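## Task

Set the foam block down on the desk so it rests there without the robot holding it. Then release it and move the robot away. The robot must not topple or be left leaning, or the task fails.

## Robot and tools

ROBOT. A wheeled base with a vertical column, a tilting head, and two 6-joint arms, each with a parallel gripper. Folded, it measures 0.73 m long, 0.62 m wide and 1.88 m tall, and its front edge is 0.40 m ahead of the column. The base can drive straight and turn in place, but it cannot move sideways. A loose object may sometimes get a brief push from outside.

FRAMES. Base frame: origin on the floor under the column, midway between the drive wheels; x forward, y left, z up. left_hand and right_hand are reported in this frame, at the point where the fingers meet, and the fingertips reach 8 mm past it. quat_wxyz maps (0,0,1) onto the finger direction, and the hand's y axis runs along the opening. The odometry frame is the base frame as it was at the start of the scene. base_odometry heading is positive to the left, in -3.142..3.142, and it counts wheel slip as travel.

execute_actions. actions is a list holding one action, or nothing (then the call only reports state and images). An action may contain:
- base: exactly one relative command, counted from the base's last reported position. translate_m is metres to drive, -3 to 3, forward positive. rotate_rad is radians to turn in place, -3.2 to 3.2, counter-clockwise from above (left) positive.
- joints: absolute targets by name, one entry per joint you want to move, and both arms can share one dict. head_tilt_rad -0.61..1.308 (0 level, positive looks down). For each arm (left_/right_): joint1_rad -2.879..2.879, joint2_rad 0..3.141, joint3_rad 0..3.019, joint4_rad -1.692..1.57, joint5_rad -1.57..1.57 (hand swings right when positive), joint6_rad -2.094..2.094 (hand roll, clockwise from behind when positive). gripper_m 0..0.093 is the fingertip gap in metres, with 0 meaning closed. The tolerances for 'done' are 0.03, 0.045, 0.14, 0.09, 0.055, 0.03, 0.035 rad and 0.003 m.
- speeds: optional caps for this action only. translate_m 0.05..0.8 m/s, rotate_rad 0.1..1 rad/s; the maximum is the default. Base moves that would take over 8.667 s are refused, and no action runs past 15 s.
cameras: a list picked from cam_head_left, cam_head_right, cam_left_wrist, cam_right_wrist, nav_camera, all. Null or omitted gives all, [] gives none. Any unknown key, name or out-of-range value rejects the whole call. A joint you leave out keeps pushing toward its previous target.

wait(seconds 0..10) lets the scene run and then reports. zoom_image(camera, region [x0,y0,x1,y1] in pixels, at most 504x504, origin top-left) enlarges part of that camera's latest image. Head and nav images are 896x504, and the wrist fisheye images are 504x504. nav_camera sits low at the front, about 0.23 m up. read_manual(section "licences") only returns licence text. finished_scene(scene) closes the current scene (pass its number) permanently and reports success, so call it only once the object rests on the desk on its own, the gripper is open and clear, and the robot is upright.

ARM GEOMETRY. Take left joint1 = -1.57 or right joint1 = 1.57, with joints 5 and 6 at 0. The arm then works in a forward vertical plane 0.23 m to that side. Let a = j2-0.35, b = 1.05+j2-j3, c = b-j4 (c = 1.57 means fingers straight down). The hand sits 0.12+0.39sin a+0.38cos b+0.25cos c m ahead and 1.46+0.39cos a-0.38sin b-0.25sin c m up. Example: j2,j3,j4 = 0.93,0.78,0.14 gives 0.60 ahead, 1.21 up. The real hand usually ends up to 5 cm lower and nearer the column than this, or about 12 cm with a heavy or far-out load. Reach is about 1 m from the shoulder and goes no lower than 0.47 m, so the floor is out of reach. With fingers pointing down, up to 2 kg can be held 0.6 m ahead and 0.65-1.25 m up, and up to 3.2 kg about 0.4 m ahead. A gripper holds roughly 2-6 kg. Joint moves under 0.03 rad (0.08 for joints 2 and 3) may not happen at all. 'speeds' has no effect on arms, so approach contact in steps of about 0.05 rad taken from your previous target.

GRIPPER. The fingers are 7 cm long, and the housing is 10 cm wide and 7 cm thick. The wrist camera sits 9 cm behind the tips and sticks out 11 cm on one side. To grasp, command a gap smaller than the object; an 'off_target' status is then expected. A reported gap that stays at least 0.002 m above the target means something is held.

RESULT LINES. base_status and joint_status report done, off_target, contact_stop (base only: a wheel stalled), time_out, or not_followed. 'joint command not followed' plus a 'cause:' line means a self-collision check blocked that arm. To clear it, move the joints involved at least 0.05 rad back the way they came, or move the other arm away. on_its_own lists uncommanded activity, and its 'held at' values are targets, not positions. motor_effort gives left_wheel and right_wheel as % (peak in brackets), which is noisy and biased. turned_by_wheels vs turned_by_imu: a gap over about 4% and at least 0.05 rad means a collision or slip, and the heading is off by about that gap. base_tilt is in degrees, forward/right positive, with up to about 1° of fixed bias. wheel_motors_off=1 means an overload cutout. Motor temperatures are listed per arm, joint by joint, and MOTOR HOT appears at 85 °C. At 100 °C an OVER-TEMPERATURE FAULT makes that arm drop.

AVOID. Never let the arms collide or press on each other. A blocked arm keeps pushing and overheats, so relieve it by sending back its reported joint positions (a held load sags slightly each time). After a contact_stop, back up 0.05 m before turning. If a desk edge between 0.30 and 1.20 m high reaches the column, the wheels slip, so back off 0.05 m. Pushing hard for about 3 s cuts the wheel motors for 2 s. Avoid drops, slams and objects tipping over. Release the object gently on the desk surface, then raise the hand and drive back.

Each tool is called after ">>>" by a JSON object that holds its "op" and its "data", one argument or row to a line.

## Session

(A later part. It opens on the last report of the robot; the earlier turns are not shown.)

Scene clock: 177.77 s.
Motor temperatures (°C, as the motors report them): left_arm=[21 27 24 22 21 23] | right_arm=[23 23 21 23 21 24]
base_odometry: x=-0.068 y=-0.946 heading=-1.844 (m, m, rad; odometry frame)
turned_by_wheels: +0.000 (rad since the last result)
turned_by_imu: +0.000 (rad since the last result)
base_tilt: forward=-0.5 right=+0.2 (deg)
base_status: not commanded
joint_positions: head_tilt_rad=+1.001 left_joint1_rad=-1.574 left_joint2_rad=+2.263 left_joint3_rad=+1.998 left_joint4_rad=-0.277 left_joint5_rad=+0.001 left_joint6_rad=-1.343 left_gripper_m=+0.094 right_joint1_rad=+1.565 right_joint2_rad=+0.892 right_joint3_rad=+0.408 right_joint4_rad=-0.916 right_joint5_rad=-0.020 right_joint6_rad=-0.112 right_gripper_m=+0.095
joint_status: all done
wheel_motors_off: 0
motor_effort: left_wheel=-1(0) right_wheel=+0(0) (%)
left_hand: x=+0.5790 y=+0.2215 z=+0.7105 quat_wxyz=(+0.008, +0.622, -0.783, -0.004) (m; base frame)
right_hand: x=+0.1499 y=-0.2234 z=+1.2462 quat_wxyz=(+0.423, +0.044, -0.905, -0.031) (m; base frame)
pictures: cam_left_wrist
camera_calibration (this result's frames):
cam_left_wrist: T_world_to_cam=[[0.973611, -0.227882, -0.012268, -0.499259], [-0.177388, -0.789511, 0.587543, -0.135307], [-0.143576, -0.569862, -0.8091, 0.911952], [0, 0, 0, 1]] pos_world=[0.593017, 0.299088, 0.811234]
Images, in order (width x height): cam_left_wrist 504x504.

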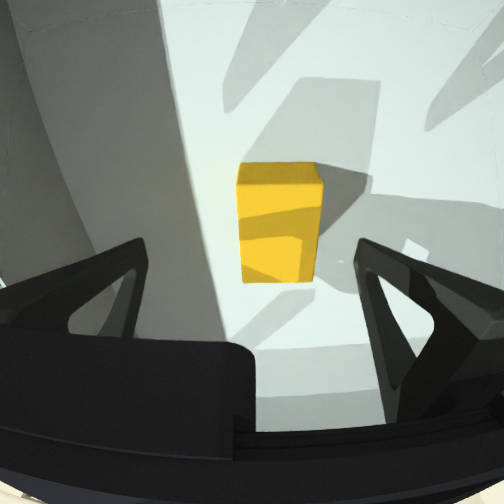

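>>> {"op": "execute_actions", "data": {
  "actions": [
    {"joints": {"left_joint2_rad": 2.335, "left_joint3_rad": 2.155, "left_joint4_rad": -0.318}}
  ],
  "cameras": ["cam_head_left", "cam_left_wrist"]
}}

Scene clock: 189.17 s.
Motor temperatures (°C, as the motors report them): left_arm=[21 27 24 22 21 23] | right_arm=[23 23 21 23 21 24]
base_odometry: x=-0.068 y=-0.946 heading=-1.844 (m, m, rad; odometry frame)
turned_by_wheels: +0.000 (rad since the last result)
turned_by_imu: -0.001 (rad since the last result)
base_tilt: forward=-0.7 right=+0.0 (deg)
base_status: not commanded
joint_positions: head_tilt_rad=+1.001 left_joint1_rad=-1.574 left_joint2_rad=+2.325 left_joint3_rad=+2.128 left_joint4_rad=-0.313 left_joint5_rad=+0.001 left_joint6_rad=-1.343 left_gripper_m=+0.094 right_joint1_rad=+1.565 right_joint2_rad=+0.892 right_joint3_rad=+0.408 right_joint4_rad=-0.916 right_joint5_rad=-0.020 right_joint6_rad=-0.112 right_gripper_m=+0.095
joint_status: all done
wheel_motors_off: 0
motor_effort: left_wheel=+0(0) right_wheel=+1(0) (%)
left_hand: x=+0.6031 y=+0.2214 z=+0.6959 quat_wxyz=(-0.004, +0.622, -0.783, +0.006) (m; base frame)
right_hand: x=+0.1499 y=-0.2234 z=+1.2462 quat_wxyz=(+0.423, +0.044, -0.905, -0.031) (m; base frame)
pictures: cam_head_left, cam_left_wrist
camera_calibration (this result's frames):
cam_head_left: T_world_to_cam=[[0.058917, -0.996362, -0.0615743, 0.124173], [-0.819537, -0.0130576, -0.572878, 0.920286], [0.56999, 0.0842146, -0.817325, 1.16107], [0, 0, 0, 1]] pos_world=[0.0850929, 0.0379583, 1.48383]
cam_left_wrist: T_world_to_cam=[[0.973525, -0.227796, 0.0189431, -0.544597], [-0.196052, -0.789497, 0.581599, -0.107132], [-0.11753, -0.569915, -0.813255, 0.890752], [0, 0, 0, 1]] pos_world=[0.613865, 0.299016, 0.797032]
Images, in order (width x height): cam_head_left 896x504, cam_left_wrist 504x504.

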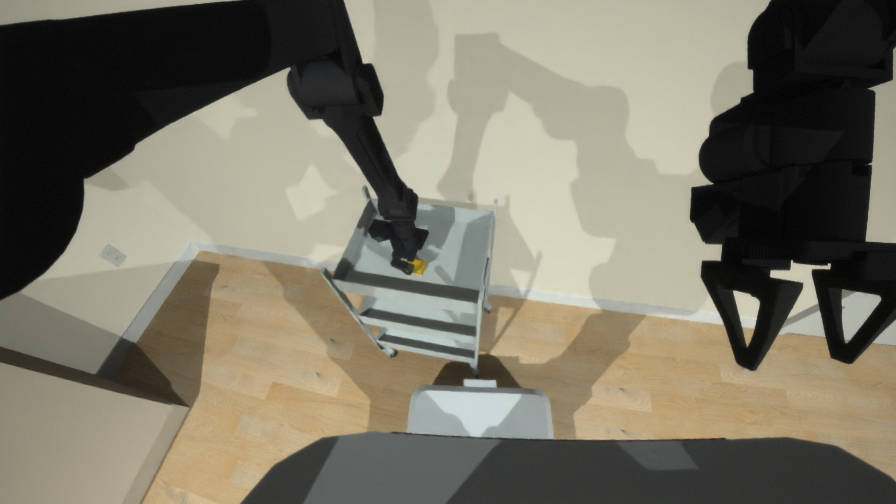

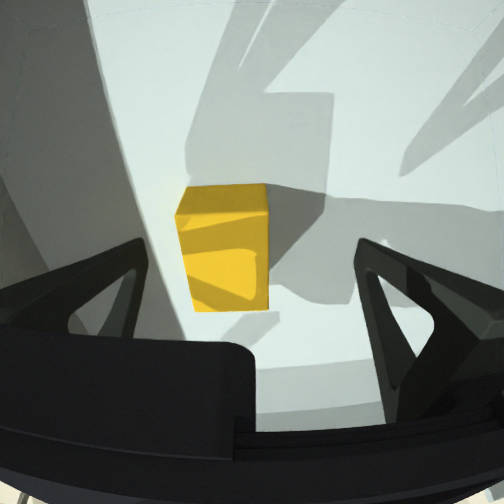

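>>> {"op": "zoom_image", "data": {
  "camera": "cam_left_wrist",
  "region": [130, 160, 310, 340]
}}

>>> {"op": "zoom_image", "data": {
  "camera": "cam_head_left",
  "region": [370, 220, 450, 290]
}}

Region (130, 160, 310, 340) of cam_left_wrist's 504x504 image, scaled by 2.800, with more detail than that image has.

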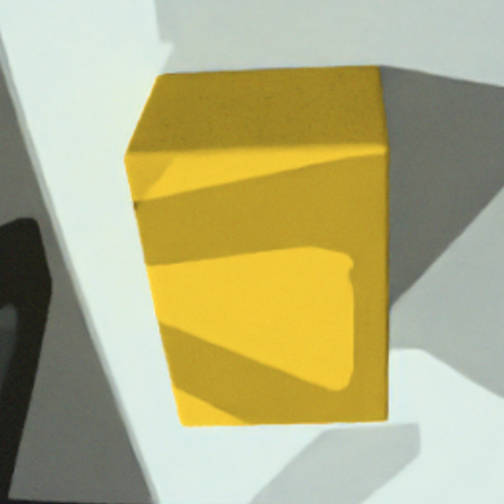

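Region (370, 220, 450, 290) of cam_head_left's 896x504 image, scaled by 6.300, with more detail than that image has; it fills the top 441 rows of this view, and the rest is white.

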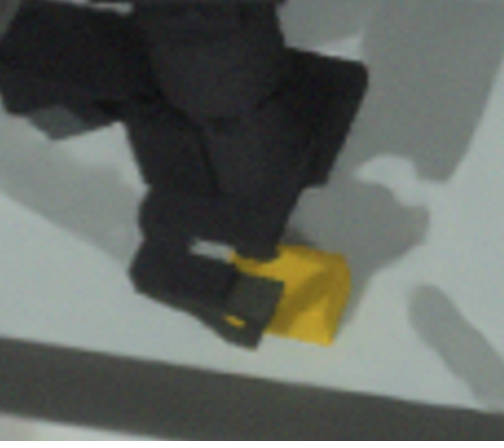

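>>> {"op": "execute_actions", "data": {
  "actions": [
    {"joints": {"left_joint2_rad": 2.37}}
  ],
  "cameras": ["cam_left_wrist"]
}}

Scene clock: 210.37 s.
Motor temperatures (°C, as the motors report them): left_arm=[21 27 25 22 21 23] | right_arm=[23 23 21 23 21 24]
base_odometry: x=-0.068 y=-0.946 heading=-1.844 (m, m, rad; odometry frame)
turned_by_wheels: +0.000 (rad since the last result)
turned_by_imu: -0.001 (rad since the last result)
base_tilt: forward=-0.3 right=+0.2 (deg)
base_status: not commanded
joint_positions: head_tilt_rad=+1.001 left_joint1_rad=-1.574 left_joint2_rad=+2.364 left_joint3_rad=+2.137 left_joint4_rad=-0.313 left_joint5_rad=+0.001 left_joint6_rad=-1.343 left_gripper_m=+0.094 right_joint1_rad=+1.565 right_joint2_rad=+0.892 right_joint3_rad=+0.408 right_joint4_rad=-0.916 right_joint5_rad=-0.020 right_joint6_rad=-0.112 right_gripper_m=+0.095
joint_status: all done
wheel_motors_off: 0
motor_effort: left_wheel=-1(0) right_wheel=+1(0) (%)
left_hand: x=+0.5780 y=+0.2214 z=+0.6786 quat_wxyz=(+0.008, +0.622, -0.783, -0.004) (m; base frame)
right_hand: x=+0.1499 y=-0.2234 z=+1.2462 quat_wxyz=(+0.423, +0.044, -0.905, -0.031) (m; base frame)
pictures: cam_left_wrist
camera_calibration (this result's frames):
cam_left_wrist: T_world_to_cam=[[0.973626, -0.227879, -0.0111533, -0.499446], [-0.178058, -0.78951, 0.587341, -0.11626], [-0.142648, -0.569864, -0.809263, 0.88548], [0, 0, 0, 1]] pos_world=[0.591885, 0.299002, 0.7793]
Images, in order (width x height): cam_left_wrist 504x504.

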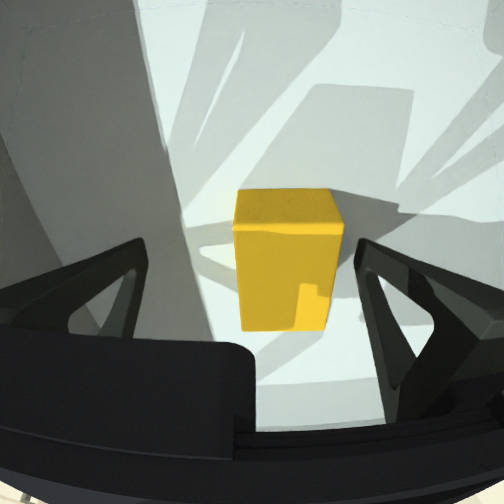

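>>> {"op": "execute_actions", "data": {
  "actions": [
    {"joints": {"left_gripper_m": 0.02}}
  ],
  "cameras": ["cam_left_wrist"]
}}

Scene clock: 214.10 s.
Motor temperatures (°C, as the motors report them): left_arm=[21 27 25 22 21 23] | right_arm=[23 23 21 23 21 24]
base_odometry: x=-0.068 y=-0.946 heading=-1.844 (m, m, rad; odometry frame)
turned_by_wheels: +0.000 (rad since the last result)
turned_by_imu: -0.001 (rad since the last result)
base_tilt: forward=-0.3 right=+0.1 (deg)
base_status: not commanded
joint_positions: head_tilt_rad=+1.001 left_joint1_rad=-1.574 left_joint2_rad=+2.364 left_joint3_rad=+2.137 left_joint4_rad=-0.313 left_joint5_rad=+0.001 left_joint6_rad=-1.343 left_gripper_m=+0.035 right_joint1_rad=+1.565 right_joint2_rad=+0.892 right_joint3_rad=+0.408 right_joint4_rad=-0.916 right_joint5_rad=-0.020 right_joint6_rad=-0.112 right_gripper_m=+0.095
joint_status: left_gripper_m off_target (ended at +0.035, target +0.020)
wheel_motors_off: 0
motor_effort: left_wheel=+0(1) right_wheel=+0(0) (%)
left_hand: x=+0.5780 y=+0.2214 z=+0.6786 quat_wxyz=(+0.008, +0.622, -0.783, -0.004) (m; base frame)
right_hand: x=+0.1499 y=-0.2234 z=+1.2462 quat_wxyz=(+0.423, +0.044, -0.905, -0.031) (m; base frame)
pictures: cam_left_wrist
camera_calibration (this result's frames):
cam_left_wrist: T_world_to_cam=[[0.973626, -0.227879, -0.0111533, -0.499446], [-0.178058, -0.78951, 0.587341, -0.11626], [-0.142648, -0.569864, -0.809263, 0.88548], [0, 0, 0, 1]] pos_world=[0.591885, 0.299002, 0.7793]
Images, in order (width x height): cam_left_wrist 504x504.

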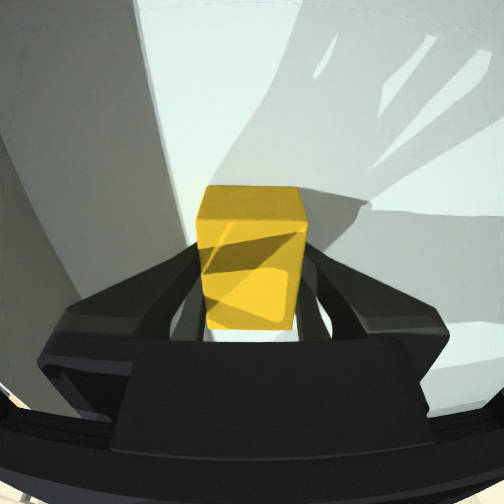

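>>> {"op": "execute_actions", "data": {
  "actions": [
    {"base": {"translate_m": -0.12}, "speeds": {"translate_m": 0.09}, "joints": {"left_joint2_rad": 1.9, "left_joint3_rad": 1.8, "left_joint4_rad": -0.42}}
  ],
  "cameras": ["cam_head_left", "cam_left_wrist"]
}}

Scene clock: 245.73 s.
Motor temperatures (°C, as the motors report them): left_arm=[21 28 24 22 21 23] | right_arm=[23 23 21 23 21 24]
base_odometry: x=-0.036 y=-0.830 heading=-1.843 (m, m, rad; odometry frame)
turned_by_wheels: +0.001 (rad since the last result)
turned_by_imu: +0.000 (rad since the last result)
base_tilt: forward=-0.5 right=+0.1 (deg)
base_status: done
joint_positions: head_tilt_rad=+1.001 left_joint1_rad=-1.574 left_joint2_rad=+1.898 left_joint3_rad=+1.806 left_joint4_rad=-0.419 left_joint5_rad=+0.001 left_joint6_rad=-1.344 left_gripper_m=+0.035 right_joint1_rad=+1.565 right_joint2_rad=+0.892 right_joint3_rad=+0.405 right_joint4_rad=-0.916 right_joint5_rad=-0.020 right_joint6_rad=-0.112 right_gripper_m=+0.095
joint_status: all done
wheel_motors_off: 0
motor_effort: left_wheel=+1(38) right_wheel=-1(30) (%)
left_hand: x=+0.6713 y=+0.2218 z=+0.8705 quat_wxyz=(-0.004, +0.622, -0.783, +0.005) (m; base frame)
right_hand: x=+0.1485 y=-0.2234 z=+1.2467 quat_wxyz=(+0.424, +0.044, -0.904, -0.031) (m; base frame)
pictures: cam_head_left, cam_left_wrist
camera_calibration (this result's frames):
cam_head_left: T_world_to_cam=[[0.0589076, -0.996362, -0.0615833, 0.124187], [-0.819625, -0.0130576, -0.572752, 0.920097], [0.569864, 0.0842146, -0.817412, 1.16121], [0, 0, 0, 1]] pos_world=[0.0850843, 0.0379583, 1.48383]
cam_left_wrist: T_world_to_cam=[[0.973725, -0.227057, 0.0174565, -0.613268], [-0.194563, -0.789641, 0.581904, -0.196197], [-0.118341, -0.570011, -0.81307, 1.04133], [0, 0, 0, 1]] pos_world=[0.682214, 0.299398, 0.97155]
Images, in order (width x height): cam_head_left 896x504, cam_left_wrist 504x504.

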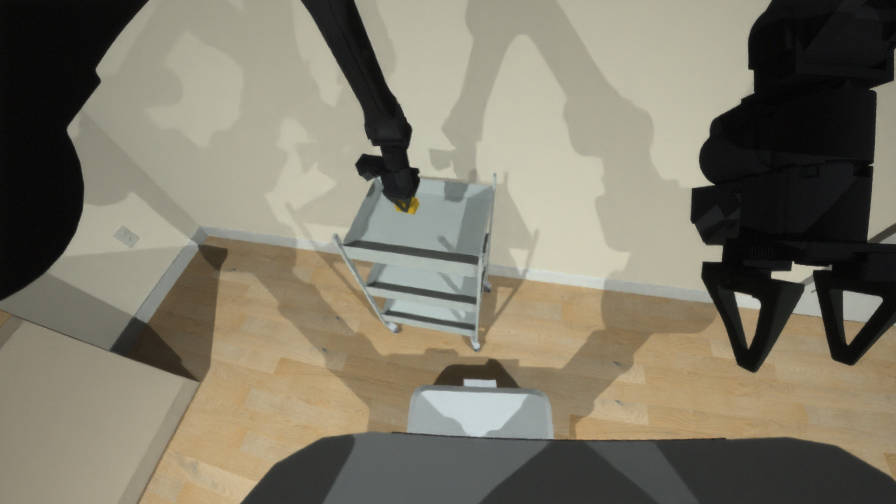

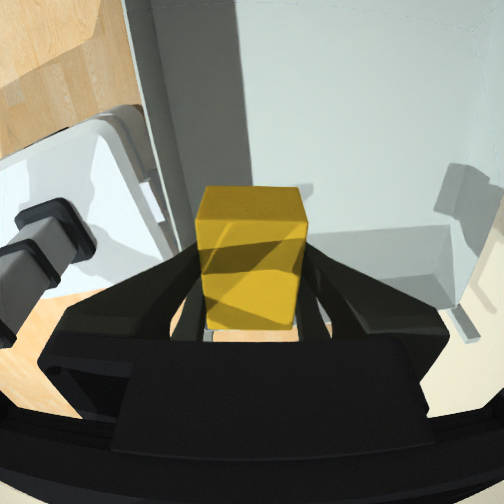

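>>> {"op": "execute_actions", "data": {
  "actions": [
    {"base": {"rotate_rad": -2.115}, "joints": {"head_tilt_rad": 0.55, "left_joint2_rad": 1.72, "left_joint3_rad": 1.46, "left_joint4_rad": -0.26}}
  ],
  "cameras": ["cam_head_left", "cam_head_right", "nav_camera"]
}}

Scene clock: 255.03 s.
Motor temperatures (°C, as the motors report them): left_arm=[21 28 24 22 21 23] | right_arm=[23 23 21 23 21 24]
base_odometry: x=-0.036 y=-0.830 heading=+2.325 (m, m, rad; odometry frame)
turned_by_wheels: -2.115 (rad since the last result)
turned_by_imu: -2.102 (rad since the last result)
base_tilt: forward=-0.4 right=+0.1 (deg)
base_status: done
joint_positions: head_tilt_rad=+0.568 left_joint1_rad=-1.569 left_joint2_rad=+1.714 left_joint3_rad=+1.466 left_joint4_rad=-0.266 left_joint5_rad=+0.001 left_joint6_rad=-1.344 left_gripper_m=+0.035 right_joint1_rad=+1.565 right_joint2_rad=+0.892 right_joint3_rad=+0.405 right_joint4_rad=-0.916 right_joint5_rad=-0.020 right_joint6_rad=-0.112 right_gripper_m=+0.095
joint_status: all done
wheel_motors_off: 0
motor_effort: left_wheel=+2(35) right_wheel=-1(32) (%)
left_hand: x=+0.6069 y=+0.2257 z=+0.9202 quat_wxyz=(-0.004, +0.623, -0.782, +0.003) (m; base frame)
right_hand: x=+0.1485 y=-0.2234 z=+1.2467 quat_wxyz=(+0.424, +0.044, -0.904, -0.031) (m; base frame)
pictures: cam_head_left, cam_head_right, nav_camera
camera_calibration (this result's frames):
cam_head_left: T_world_to_cam=[[0.0793143, -0.996362, -0.0311744, 0.076337], [-0.50357, -0.0130576, -0.863856, 1.35259], [0.860306, 0.0842146, -0.502774, 0.662148], [0, 0, 0, 1]] pos_world=[0.105421, 0.0379583, 1.50374]
cam_head_right: T_world_to_cam=[[0.090414, -0.995698, -0.0202839, -0.0296104], [-0.499406, -0.0277081, -0.865925, 1.35594], [0.861638, 0.0884217, -0.499762, 0.66013], [0, 0, 0, 1]] pos_world=[0.11105, -0.0502822, 1.50345]
Images, in order (width x height): cam_head_left 896x504, cam_head_right 896x504, nav_camera 896x504.

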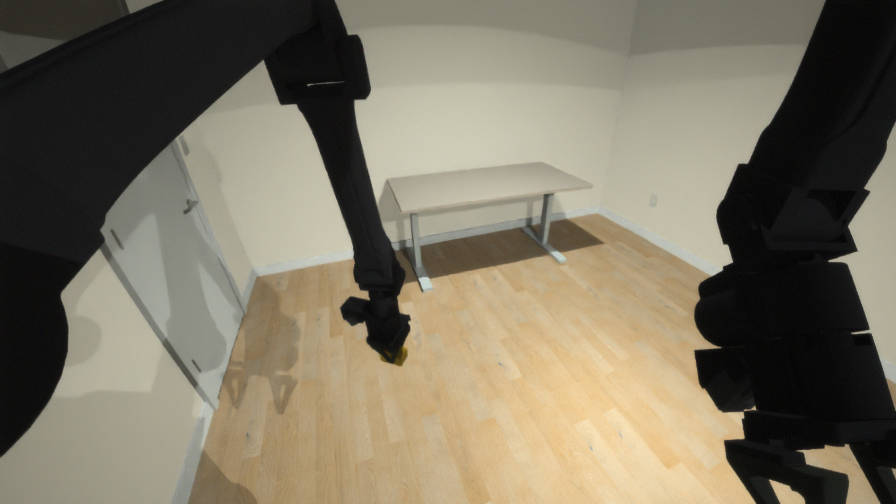

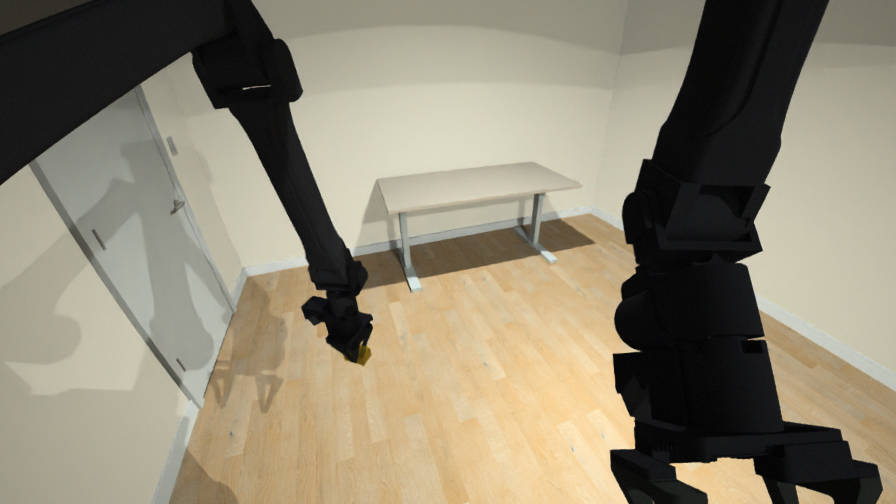

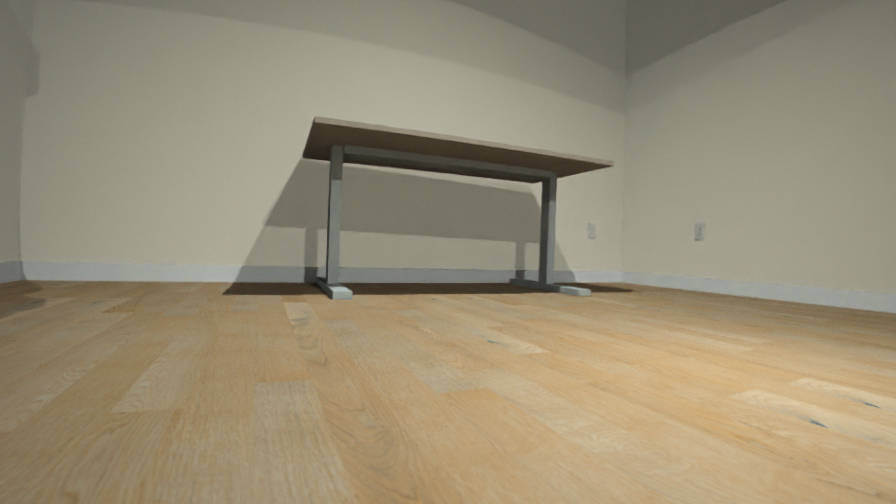

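>>> {"op": "zoom_image", "data": {
  "camera": "cam_head_left",
  "region": [370, 150, 610, 310]
}}

>>> {"op": "zoom_image", "data": {
  "camera": "cam_head_right",
  "region": [360, 150, 600, 310]
}}

>>> {"op": "zoom_image", "data": {
  "camera": "nav_camera",
  "region": [280, 100, 440, 310]
}}

Region (370, 150, 610, 310) of cam_head_left's 896x504 image, scaled by 2.100, with more detail than that image has.

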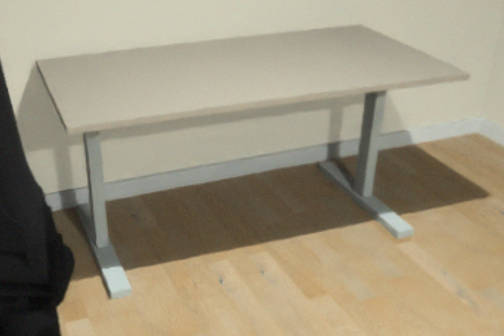

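Region (360, 150, 600, 310) of cam_head_right's 896x504 image, scaled by 2.100, with more detail than that image has.

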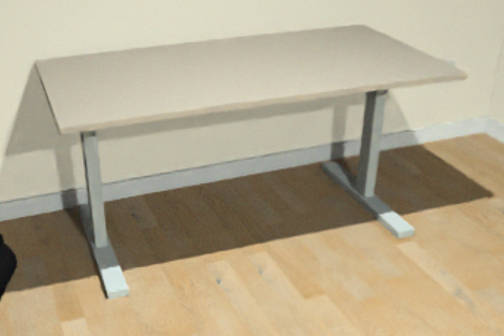

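Region (280, 100, 440, 310) of nav_camera's 896x504 image, scaled by 2.400, with more detail than that image has; it fills the left 384 columns of this view, and the rest is white.

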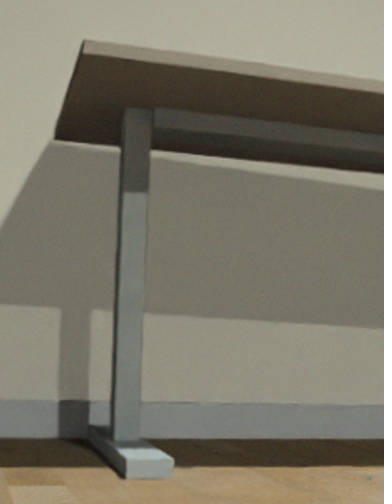

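>>> {"op": "execute_actions", "data": {
  "actions": [
    {"base": {"translate_m": 1.65}, "joints": {"head_tilt_rad": 0.95, "left_joint2_rad": 2.0, "left_joint3_rad": 1.735, "left_joint4_rad": -0.25}}
  ],
  "cameras": ["cam_head_left", "cam_head_right", "cam_left_wrist", "nav_camera"]
}}

Scene clock: 279.13 s.
Motor temperatures (°C, as the motors report them): left_arm=[21 29 24 22 21 23] | right_arm=[23 23 21 23 21 24]
base_odometry: x=-1.166 y=+0.372 heading=+2.325 (m, m, rad; odometry frame)
turned_by_wheels: +0.000 (rad since the last result)
turned_by_imu: +0.000 (rad since the last result)
base_tilt: forward=-0.5 right=+0.0 (deg)
base_status: done
joint_positions: head_tilt_rad=+0.951 left_joint1_rad=-1.569 left_joint2_rad=+2.006 left_joint3_rad=+1.723 left_joint4_rad=-0.257 left_joint5_rad=+0.001 left_joint6_rad=-1.344 left_gripper_m=+0.035 right_joint1_rad=+1.565 right_joint2_rad=+0.892 right_joint3_rad=+0.406 right_joint4_rad=-0.916 right_joint5_rad=-0.020 right_joint6_rad=-0.112 right_gripper_m=+0.095
joint_status: all done
wheel_motors_off: 0
motor_effort: left_wheel=+1(52) right_wheel=+0(34) (%)
left_hand: x=+0.5944 y=+0.2258 z=+0.8053 quat_wxyz=(+0.006, +0.623, -0.782, -0.005) (m; base frame)
right_hand: x=+0.1489 y=-0.2234 z=+1.2465 quat_wxyz=(+0.424, +0.044, -0.904, -0.031) (m; base frame)
pictures: cam_head_left, cam_head_right, cam_left_wrist, nav_camera
camera_calibration (this result's frames):
cam_head_left: T_world_to_cam=[[0.0619004, -0.996362, -0.0585743, 0.119404], [-0.790095, -0.0130576, -0.612846, 0.980365], [0.609851, 0.0842146, -0.788029, 1.11396], [0, 0, 0, 1]] pos_world=[0.0878374, 0.0379583, 1.48564]
cam_head_right: T_world_to_cam=[[0.0762674, -0.995698, -0.0526252, 0.0209024], [-0.787006, -0.0277081, -0.616322, 0.985936], [0.612213, 0.0884217, -0.785734, 1.113], [0, 0, 0, 1]] pos_world=[0.0929527, -0.0502822, 1.48327]
cam_left_wrist: T_world_to_cam=[[0.974372, -0.224672, -0.0110144, -0.514304], [-0.176162, -0.792606, 0.583731, -0.181828], [-0.139878, -0.566831, -0.811872, 0.992668], [0, 0, 0, 1]] pos_world=[0.607945, 0.303007, 0.906393]
Images, in order (width x height): cam_head_left 896x504, cam_head_right 896x504, cam_left_wrist 504x504, nav_camera 896x504.

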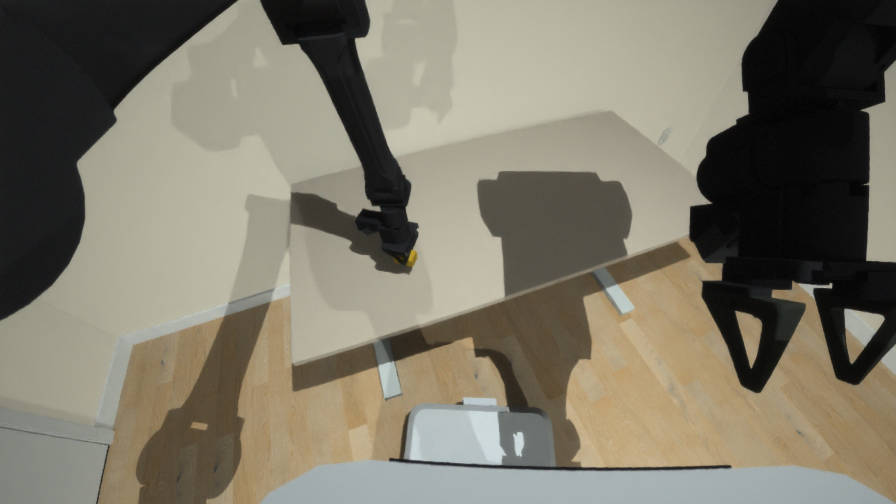

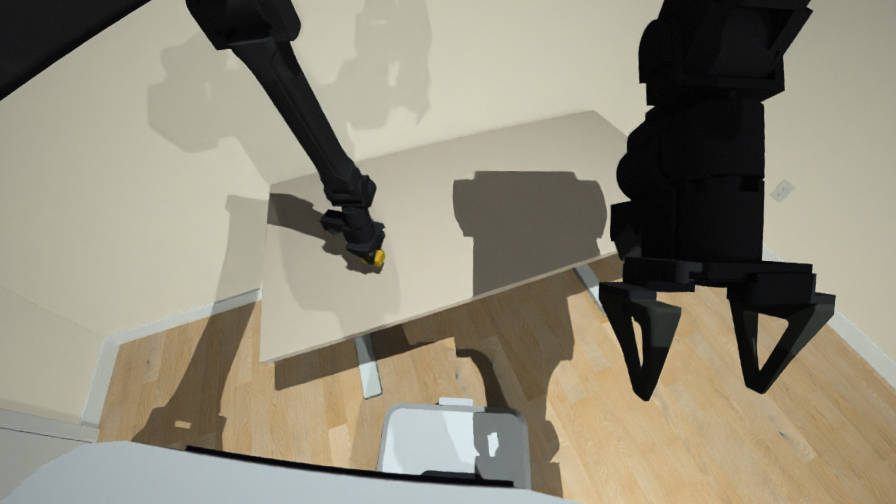

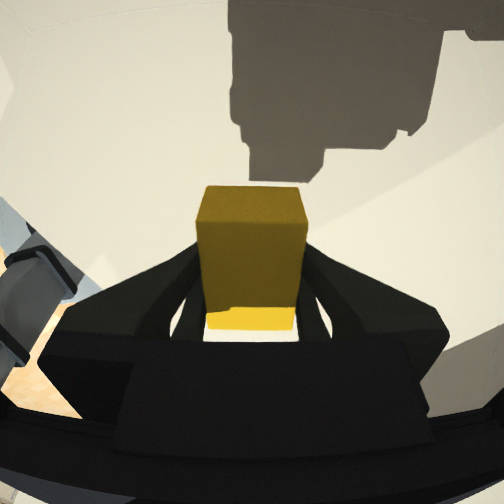

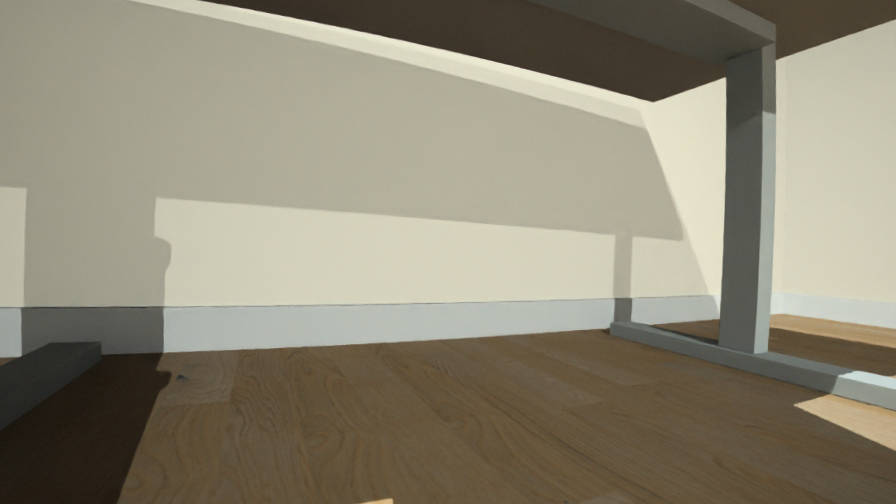

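>>> {"op": "zoom_image", "data": {
  "camera": "cam_head_left",
  "region": [270, 330, 330, 390]
}}

>>> {"op": "zoom_image", "data": {
  "camera": "cam_head_right",
  "region": [240, 330, 300, 390]
}}

>>> {"op": "zoom_image", "data": {
  "camera": "cam_head_left",
  "region": [370, 220, 450, 300]
}}

>>> {"op": "zoom_image", "data": {
  "camera": "cam_head_right",
  "region": [340, 220, 420, 300]
}}

Region (270, 330, 330, 390) of cam_head_left's 896x504 image, scaled by 8.400, with more detail than that image has.

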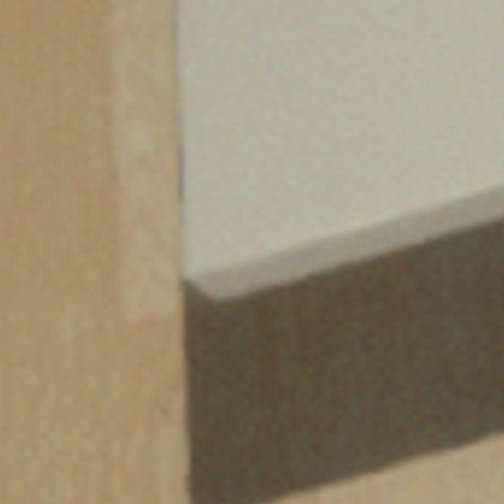

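Region (240, 330, 300, 390) of cam_head_right's 896x504 image, scaled by 8.400, with more detail than that image has.

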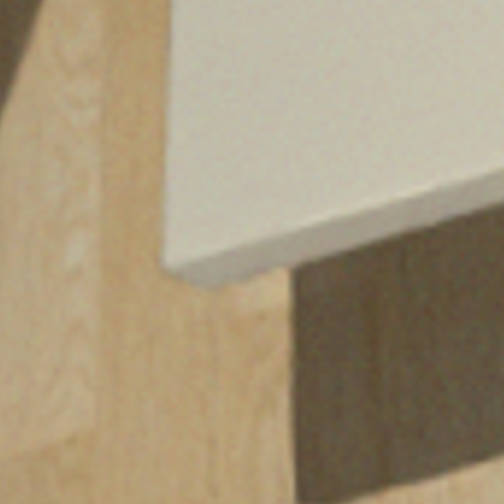

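Region (370, 220, 450, 300) of cam_head_left's 896x504 image, scaled by 6.300, with more detail than that image has.

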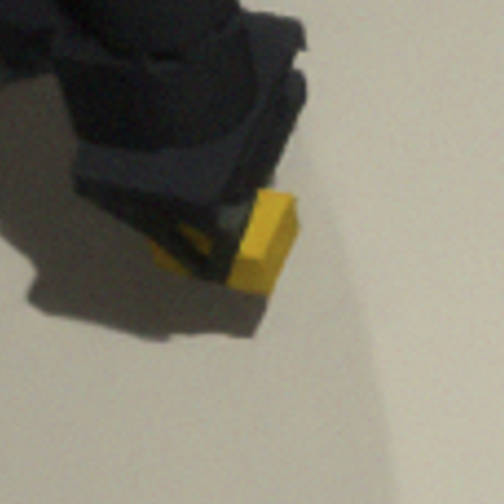

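Region (340, 220, 420, 300) of cam_head_right's 896x504 image, scaled by 6.300, with more detail than that image has.

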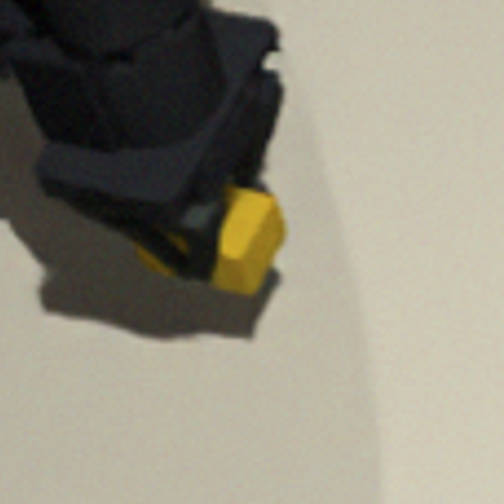

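>>> {"op": "execute_actions", "data": {
  "actions": [
    {"joints": {"left_joint2_rad": 2.15, "left_joint3_rad": 1.9, "left_joint4_rad": -0.26}}
  ],
  "cameras": ["cam_head_left", "cam_head_right", "cam_left_wrist"]
}}

Scene clock: 305.23 s.
Motor temperatures (°C, as the motors report them): left_arm=[21 29 24 22 21 23] | right_arm=[23 23 21 23 21 24]
base_odometry: x=-1.166 y=+0.372 heading=+2.325 (m, m, rad; odometry frame)
turned_by_wheels: +0.000 (rad since the last result)
turned_by_imu: -0.001 (rad since the last result)
base_tilt: forward=-0.5 right=+0.2 (deg)
base_status: not commanded
joint_positions: head_tilt_rad=+0.951 left_joint1_rad=-1.569 left_joint2_rad=+2.153 left_joint3_rad=+1.886 left_joint4_rad=-0.257 left_joint5_rad=+0.001 left_joint6_rad=-1.344 left_gripper_m=+0.035 right_joint1_rad=+1.565 right_joint2_rad=+0.892 right_joint3_rad=+0.406 right_joint4_rad=-0.916 right_joint5_rad=-0.020 right_joint6_rad=-0.112 right_gripper_m=+0.095
joint_status: all done
wheel_motors_off: 0
motor_effort: left_wheel=-1(0) right_wheel=+0(1) (%)
left_hand: x=+0.5947 y=+0.2259 z=+0.7508 quat_wxyz=(+0.000, +0.623, -0.782, +0.000) (m; base frame)
right_hand: x=+0.1489 y=-0.2234 z=+1.2465 quat_wxyz=(+0.424, +0.044, -0.904, -0.031) (m; base frame)
pictures: cam_head_left, cam_head_right, cam_left_wrist
camera_calibration (this result's frames):
cam_head_left: T_world_to_cam=[[0.0619004, -0.996362, -0.0585743, 0.119404], [-0.790095, -0.0130576, -0.612846, 0.980365], [0.609851, 0.0842146, -0.788029, 1.11396], [0, 0, 0, 1]] pos_world=[0.0878374, 0.0379583, 1.48564]
cam_head_right: T_world_to_cam=[[0.0762674, -0.995698, -0.0526252, 0.0209024], [-0.787006, -0.0277081, -0.616322, 0.985936], [0.612213, 0.0884217, -0.785734, 1.113], [0, 0, 0, 1]] pos_world=[0.0929527, -0.0502822, 1.48327]
cam_left_wrist: T_world_to_cam=[[0.974422, -0.224695, 0.00385122, -0.526409], [-0.185067, -0.79261, 0.580965, -0.142477], [-0.127487, -0.566817, -0.81392, 0.942631], [0, 0, 0, 1]] pos_world=[0.60675, 0.303089, 0.852028]
Images, in order (width x height): cam_head_left 896x504, cam_head_right 896x504, cam_left_wrist 504x504.

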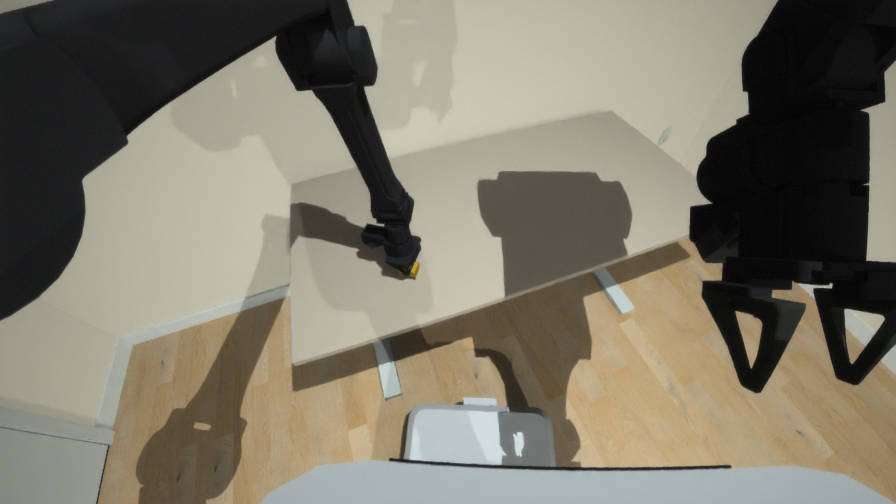

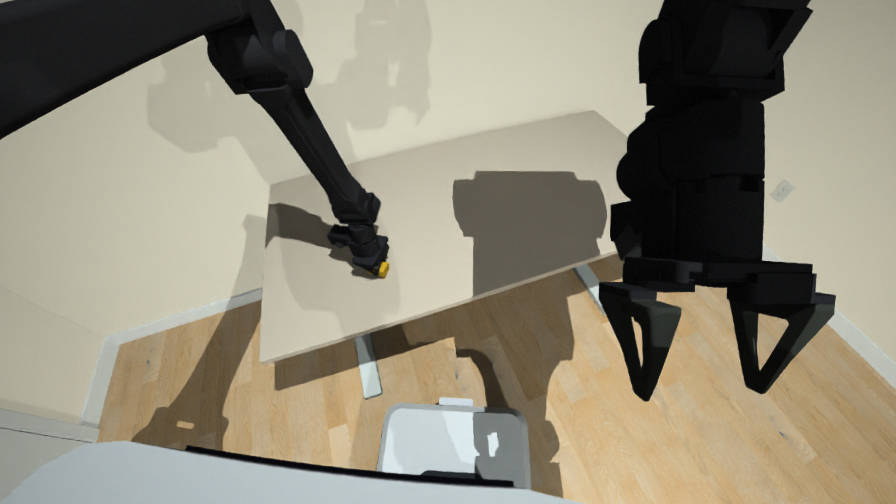

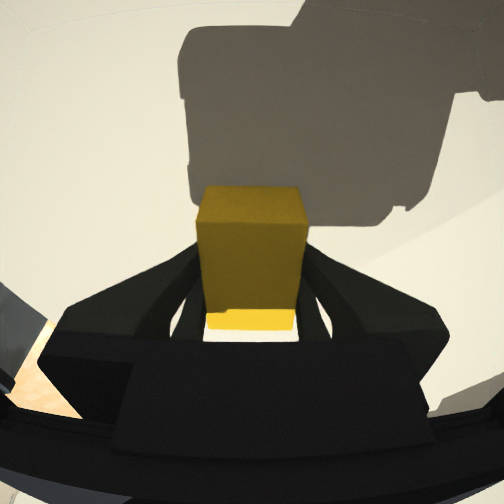

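>>> {"op": "zoom_image", "data": {
  "camera": "cam_head_left",
  "region": [380, 240, 440, 300]
}}

>>> {"op": "zoom_image", "data": {
  "camera": "cam_head_right",
  "region": [350, 240, 410, 300]
}}

Region (380, 240, 440, 300) of cam_head_left's 896x504 image, scaled by 8.400, with more detail than that image has.

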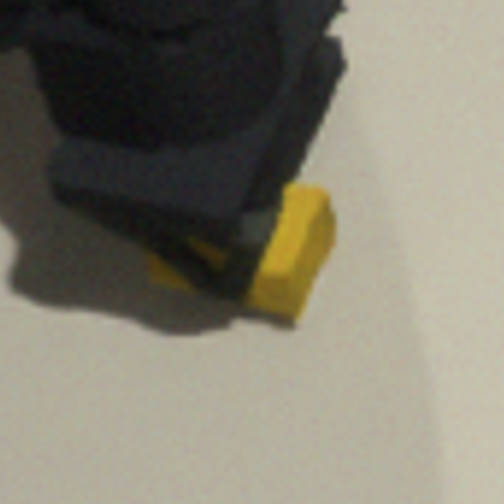

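Region (350, 240, 410, 300) of cam_head_right's 896x504 image, scaled by 8.400, with more detail than that image has.

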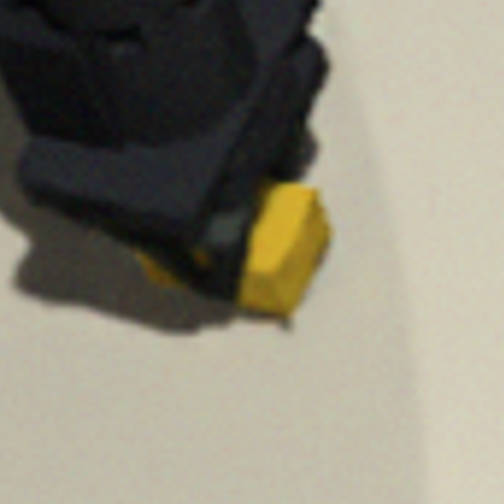

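>>> {"op": "execute_actions", "data": {
  "actions": [
    {"joints": {"left_joint2_rad": 2.18}}
  ],
  "cameras": ["cam_head_left", "cam_head_right"]
}}

Scene clock: 312.40 s.
Motor temperatures (°C, as the motors report them): left_arm=[21 29 24 22 21 23] | right_arm=[23 24 21 23 21 24]
base_odometry: x=-1.166 y=+0.372 heading=+2.325 (m, m, rad; odometry frame)
turned_by_wheels: +0.000 (rad since the last result)
turned_by_imu: -0.001 (rad since the last result)
base_tilt: forward=-0.6 right=+0.0 (deg)
base_status: not commanded
joint_positions: head_tilt_rad=+0.951 left_joint1_rad=-1.569 left_joint2_rad=+2.167 left_joint3_rad=+1.886 left_joint4_rad=-0.257 left_joint5_rad=+0.001 left_joint6_rad=-1.344 left_gripper_m=+0.035 right_joint1_rad=+1.565 right_joint2_rad=+0.892 right_joint3_rad=+0.406 right_joint4_rad=-0.916 right_joint5_rad=-0.020 right_joint6_rad=-0.112 right_gripper_m=+0.095
joint_status: all done
wheel_motors_off: 0
motor_effort: left_wheel=+1(0) right_wheel=+0(0) (%)
left_hand: x=+0.5847 y=+0.2259 z=+0.7442 quat_wxyz=(+0.006, +0.623, -0.782, -0.005) (m; base frame)
right_hand: x=+0.1489 y=-0.2234 z=+1.2465 quat_wxyz=(+0.424, +0.044, -0.904, -0.031) (m; base frame)
pictures: cam_head_left, cam_head_right
camera_calibration (this result's frames):
cam_head_left: T_world_to_cam=[[0.0619004, -0.996362, -0.0585743, 0.119404], [-0.790095, -0.0130576, -0.612846, 0.980365], [0.609851, 0.0842146, -0.788029, 1.11396], [0, 0, 0, 1]] pos_world=[0.0878374, 0.0379583, 1.48564]
cam_head_right: T_world_to_cam=[[0.0762674, -0.995698, -0.0526252, 0.0209024], [-0.787006, -0.0277081, -0.616322, 0.985936], [0.612213, 0.0884217, -0.785734, 1.113], [0, 0, 0, 1]] pos_world=[0.0929527, -0.0502822, 1.48327]
Images, in order (width x height): cam_head_left 896x504, cam_head_right 896x504.

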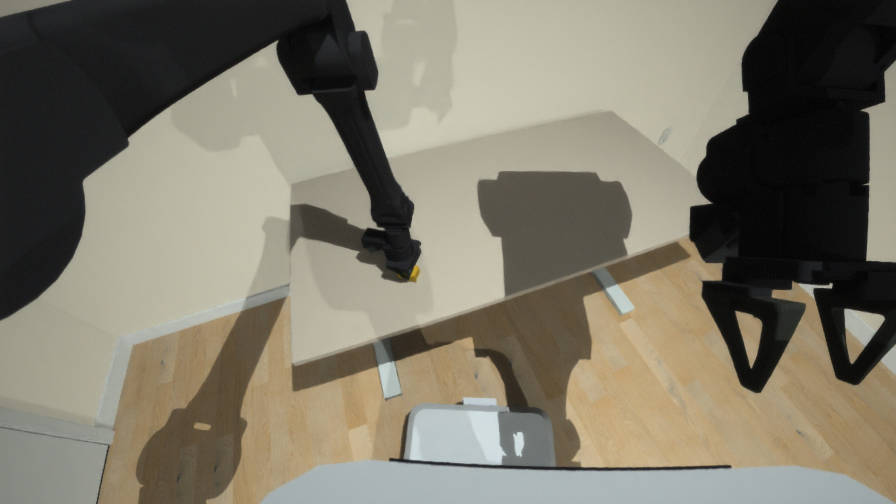

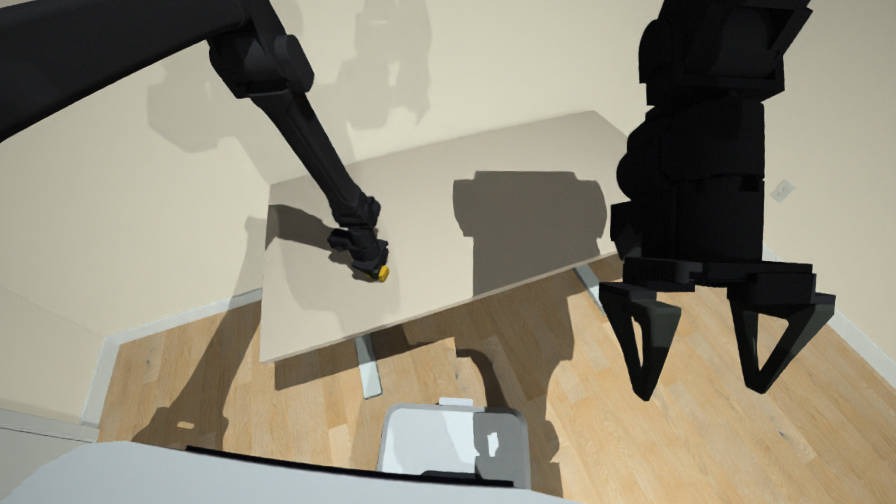

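>>> {"op": "zoom_image", "data": {
  "camera": "cam_head_left",
  "region": [380, 240, 440, 300]
}}

Region (380, 240, 440, 300) of cam_head_left's 896x504 image, scaled by 8.400, with more detail than that image has.

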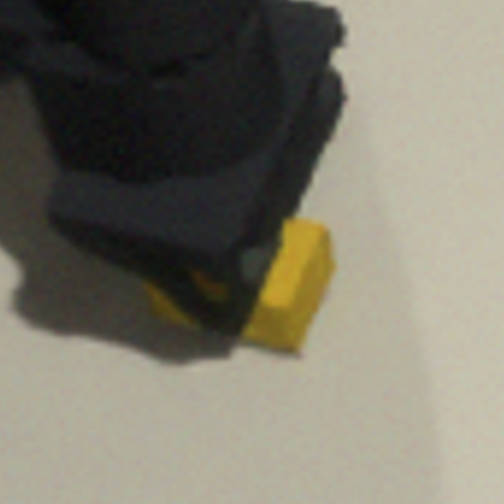

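>>> {"op": "execute_actions", "data": {
  "actions": [
    {"joints": {"left_gripper_m": 0.09}}
  ],
  "cameras": ["cam_left_wrist"]
}}

Scene clock: 315.43 s.
Motor temperatures (°C, as the motors report them): left_arm=[21 29 24 22 21 23] | right_arm=[23 24 21 23 21 24]
base_odometry: x=-1.166 y=+0.372 heading=+2.325 (m, m, rad; odometry frame)
turned_by_wheels: +0.000 (rad since the last result)
turned_by_imu: +0.000 (rad since the last result)
base_tilt: forward=-0.6 right=+0.2 (deg)
base_status: not commanded
joint_positions: head_tilt_rad=+0.951 left_joint1_rad=-1.569 left_joint2_rad=+2.167 left_joint3_rad=+1.886 left_joint4_rad=-0.257 left_joint5_rad=+0.001 left_joint6_rad=-1.344 left_gripper_m=+0.090 right_joint1_rad=+1.565 right_joint2_rad=+0.892 right_joint3_rad=+0.406 right_joint4_rad=-0.916 right_joint5_rad=-0.020 right_joint6_rad=-0.112 right_gripper_m=+0.095
joint_status: all done
wheel_motors_off: 0
motor_effort: left_wheel=+0(0) right_wheel=+0(0) (%)
left_hand: x=+0.5847 y=+0.2259 z=+0.7442 quat_wxyz=(+0.006, +0.623, -0.782, -0.005) (m; base frame)
right_hand: x=+0.1489 y=-0.2234 z=+1.2465 quat_wxyz=(+0.424, +0.044, -0.904, -0.031) (m; base frame)
pictures: cam_left_wrist
camera_calibration (this result's frames):
cam_left_wrist: T_world_to_cam=[[0.974384, -0.224674, -0.00989948, -0.506383], [-0.176831, -0.792607, 0.583529, -0.147233], [-0.13895, -0.56683, -0.812032, 0.941307], [0, 0, 0, 1]] pos_world=[0.598171, 0.303092, 0.845274]
Images, in order (width x height): cam_left_wrist 504x504.

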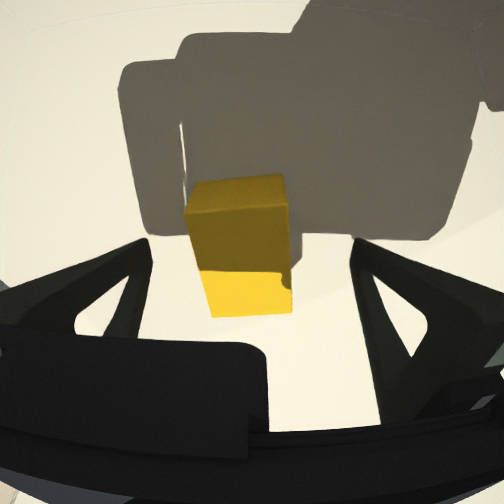

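>>> {"op": "execute_actions", "data": {
  "actions": [
    {"joints": {"left_joint2_rad": 1.98, "left_joint3_rad": 1.69, "left_joint4_rad": -0.25}}
  ],
  "cameras": ["cam_left_wrist"]
}}

Scene clock: 325.77 s.
Motor temperatures (°C, as the motors report them): left_arm=[21 29 24 22 21 23] | right_arm=[23 24 21 23 21 24]
base_odometry: x=-1.166 y=+0.372 heading=+2.325 (m, m, rad; odometry frame)
turned_by_wheels: +0.000 (rad since the last result)
turned_by_imu: -0.001 (rad since the last result)
base_tilt: forward=-0.7 right=+0.2 (deg)
base_status: not commanded
joint_positions: head_tilt_rad=+0.951 left_joint1_rad=-1.569 left_joint2_rad=+1.968 left_joint3_rad=+1.698 left_joint4_rad=-0.254 left_joint5_rad=+0.001 left_joint6_rad=-1.344 left_gripper_m=+0.090 right_joint1_rad=+1.565 right_joint2_rad=+0.892 right_joint3_rad=+0.406 right_joint4_rad=-0.916 right_joint5_rad=-0.020 right_joint6_rad=-0.112 right_gripper_m=+0.095
joint_status: all done
wheel_motors_off: 0
motor_effort: left_wheel=+1(0) right_wheel=+0(0) (%)
left_hand: x=+0.6038 y=+0.2258 z=+0.8211 quat_wxyz=(+0.000, +0.623, -0.782, +0.000) (m; base frame)
right_hand: x=+0.1489 y=-0.2234 z=+1.2465 quat_wxyz=(+0.424, +0.044, -0.904, -0.031) (m; base frame)
pictures: cam_left_wrist
camera_calibration (this result's frames):
cam_left_wrist: T_world_to_cam=[[0.974422, -0.224695, 0.00385122, -0.535562], [-0.185067, -0.79261, 0.580965, -0.181742], [-0.127487, -0.566817, -0.81392, 1.00099], [0, 0, 0, 1]] pos_world=[0.615842, 0.302989, 0.922374]
Images, in order (width x height): cam_left_wrist 504x504.

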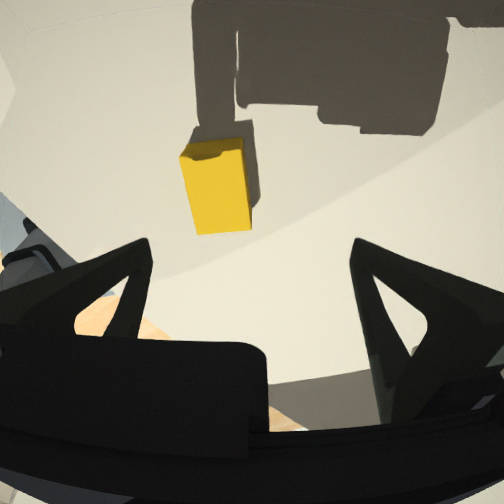

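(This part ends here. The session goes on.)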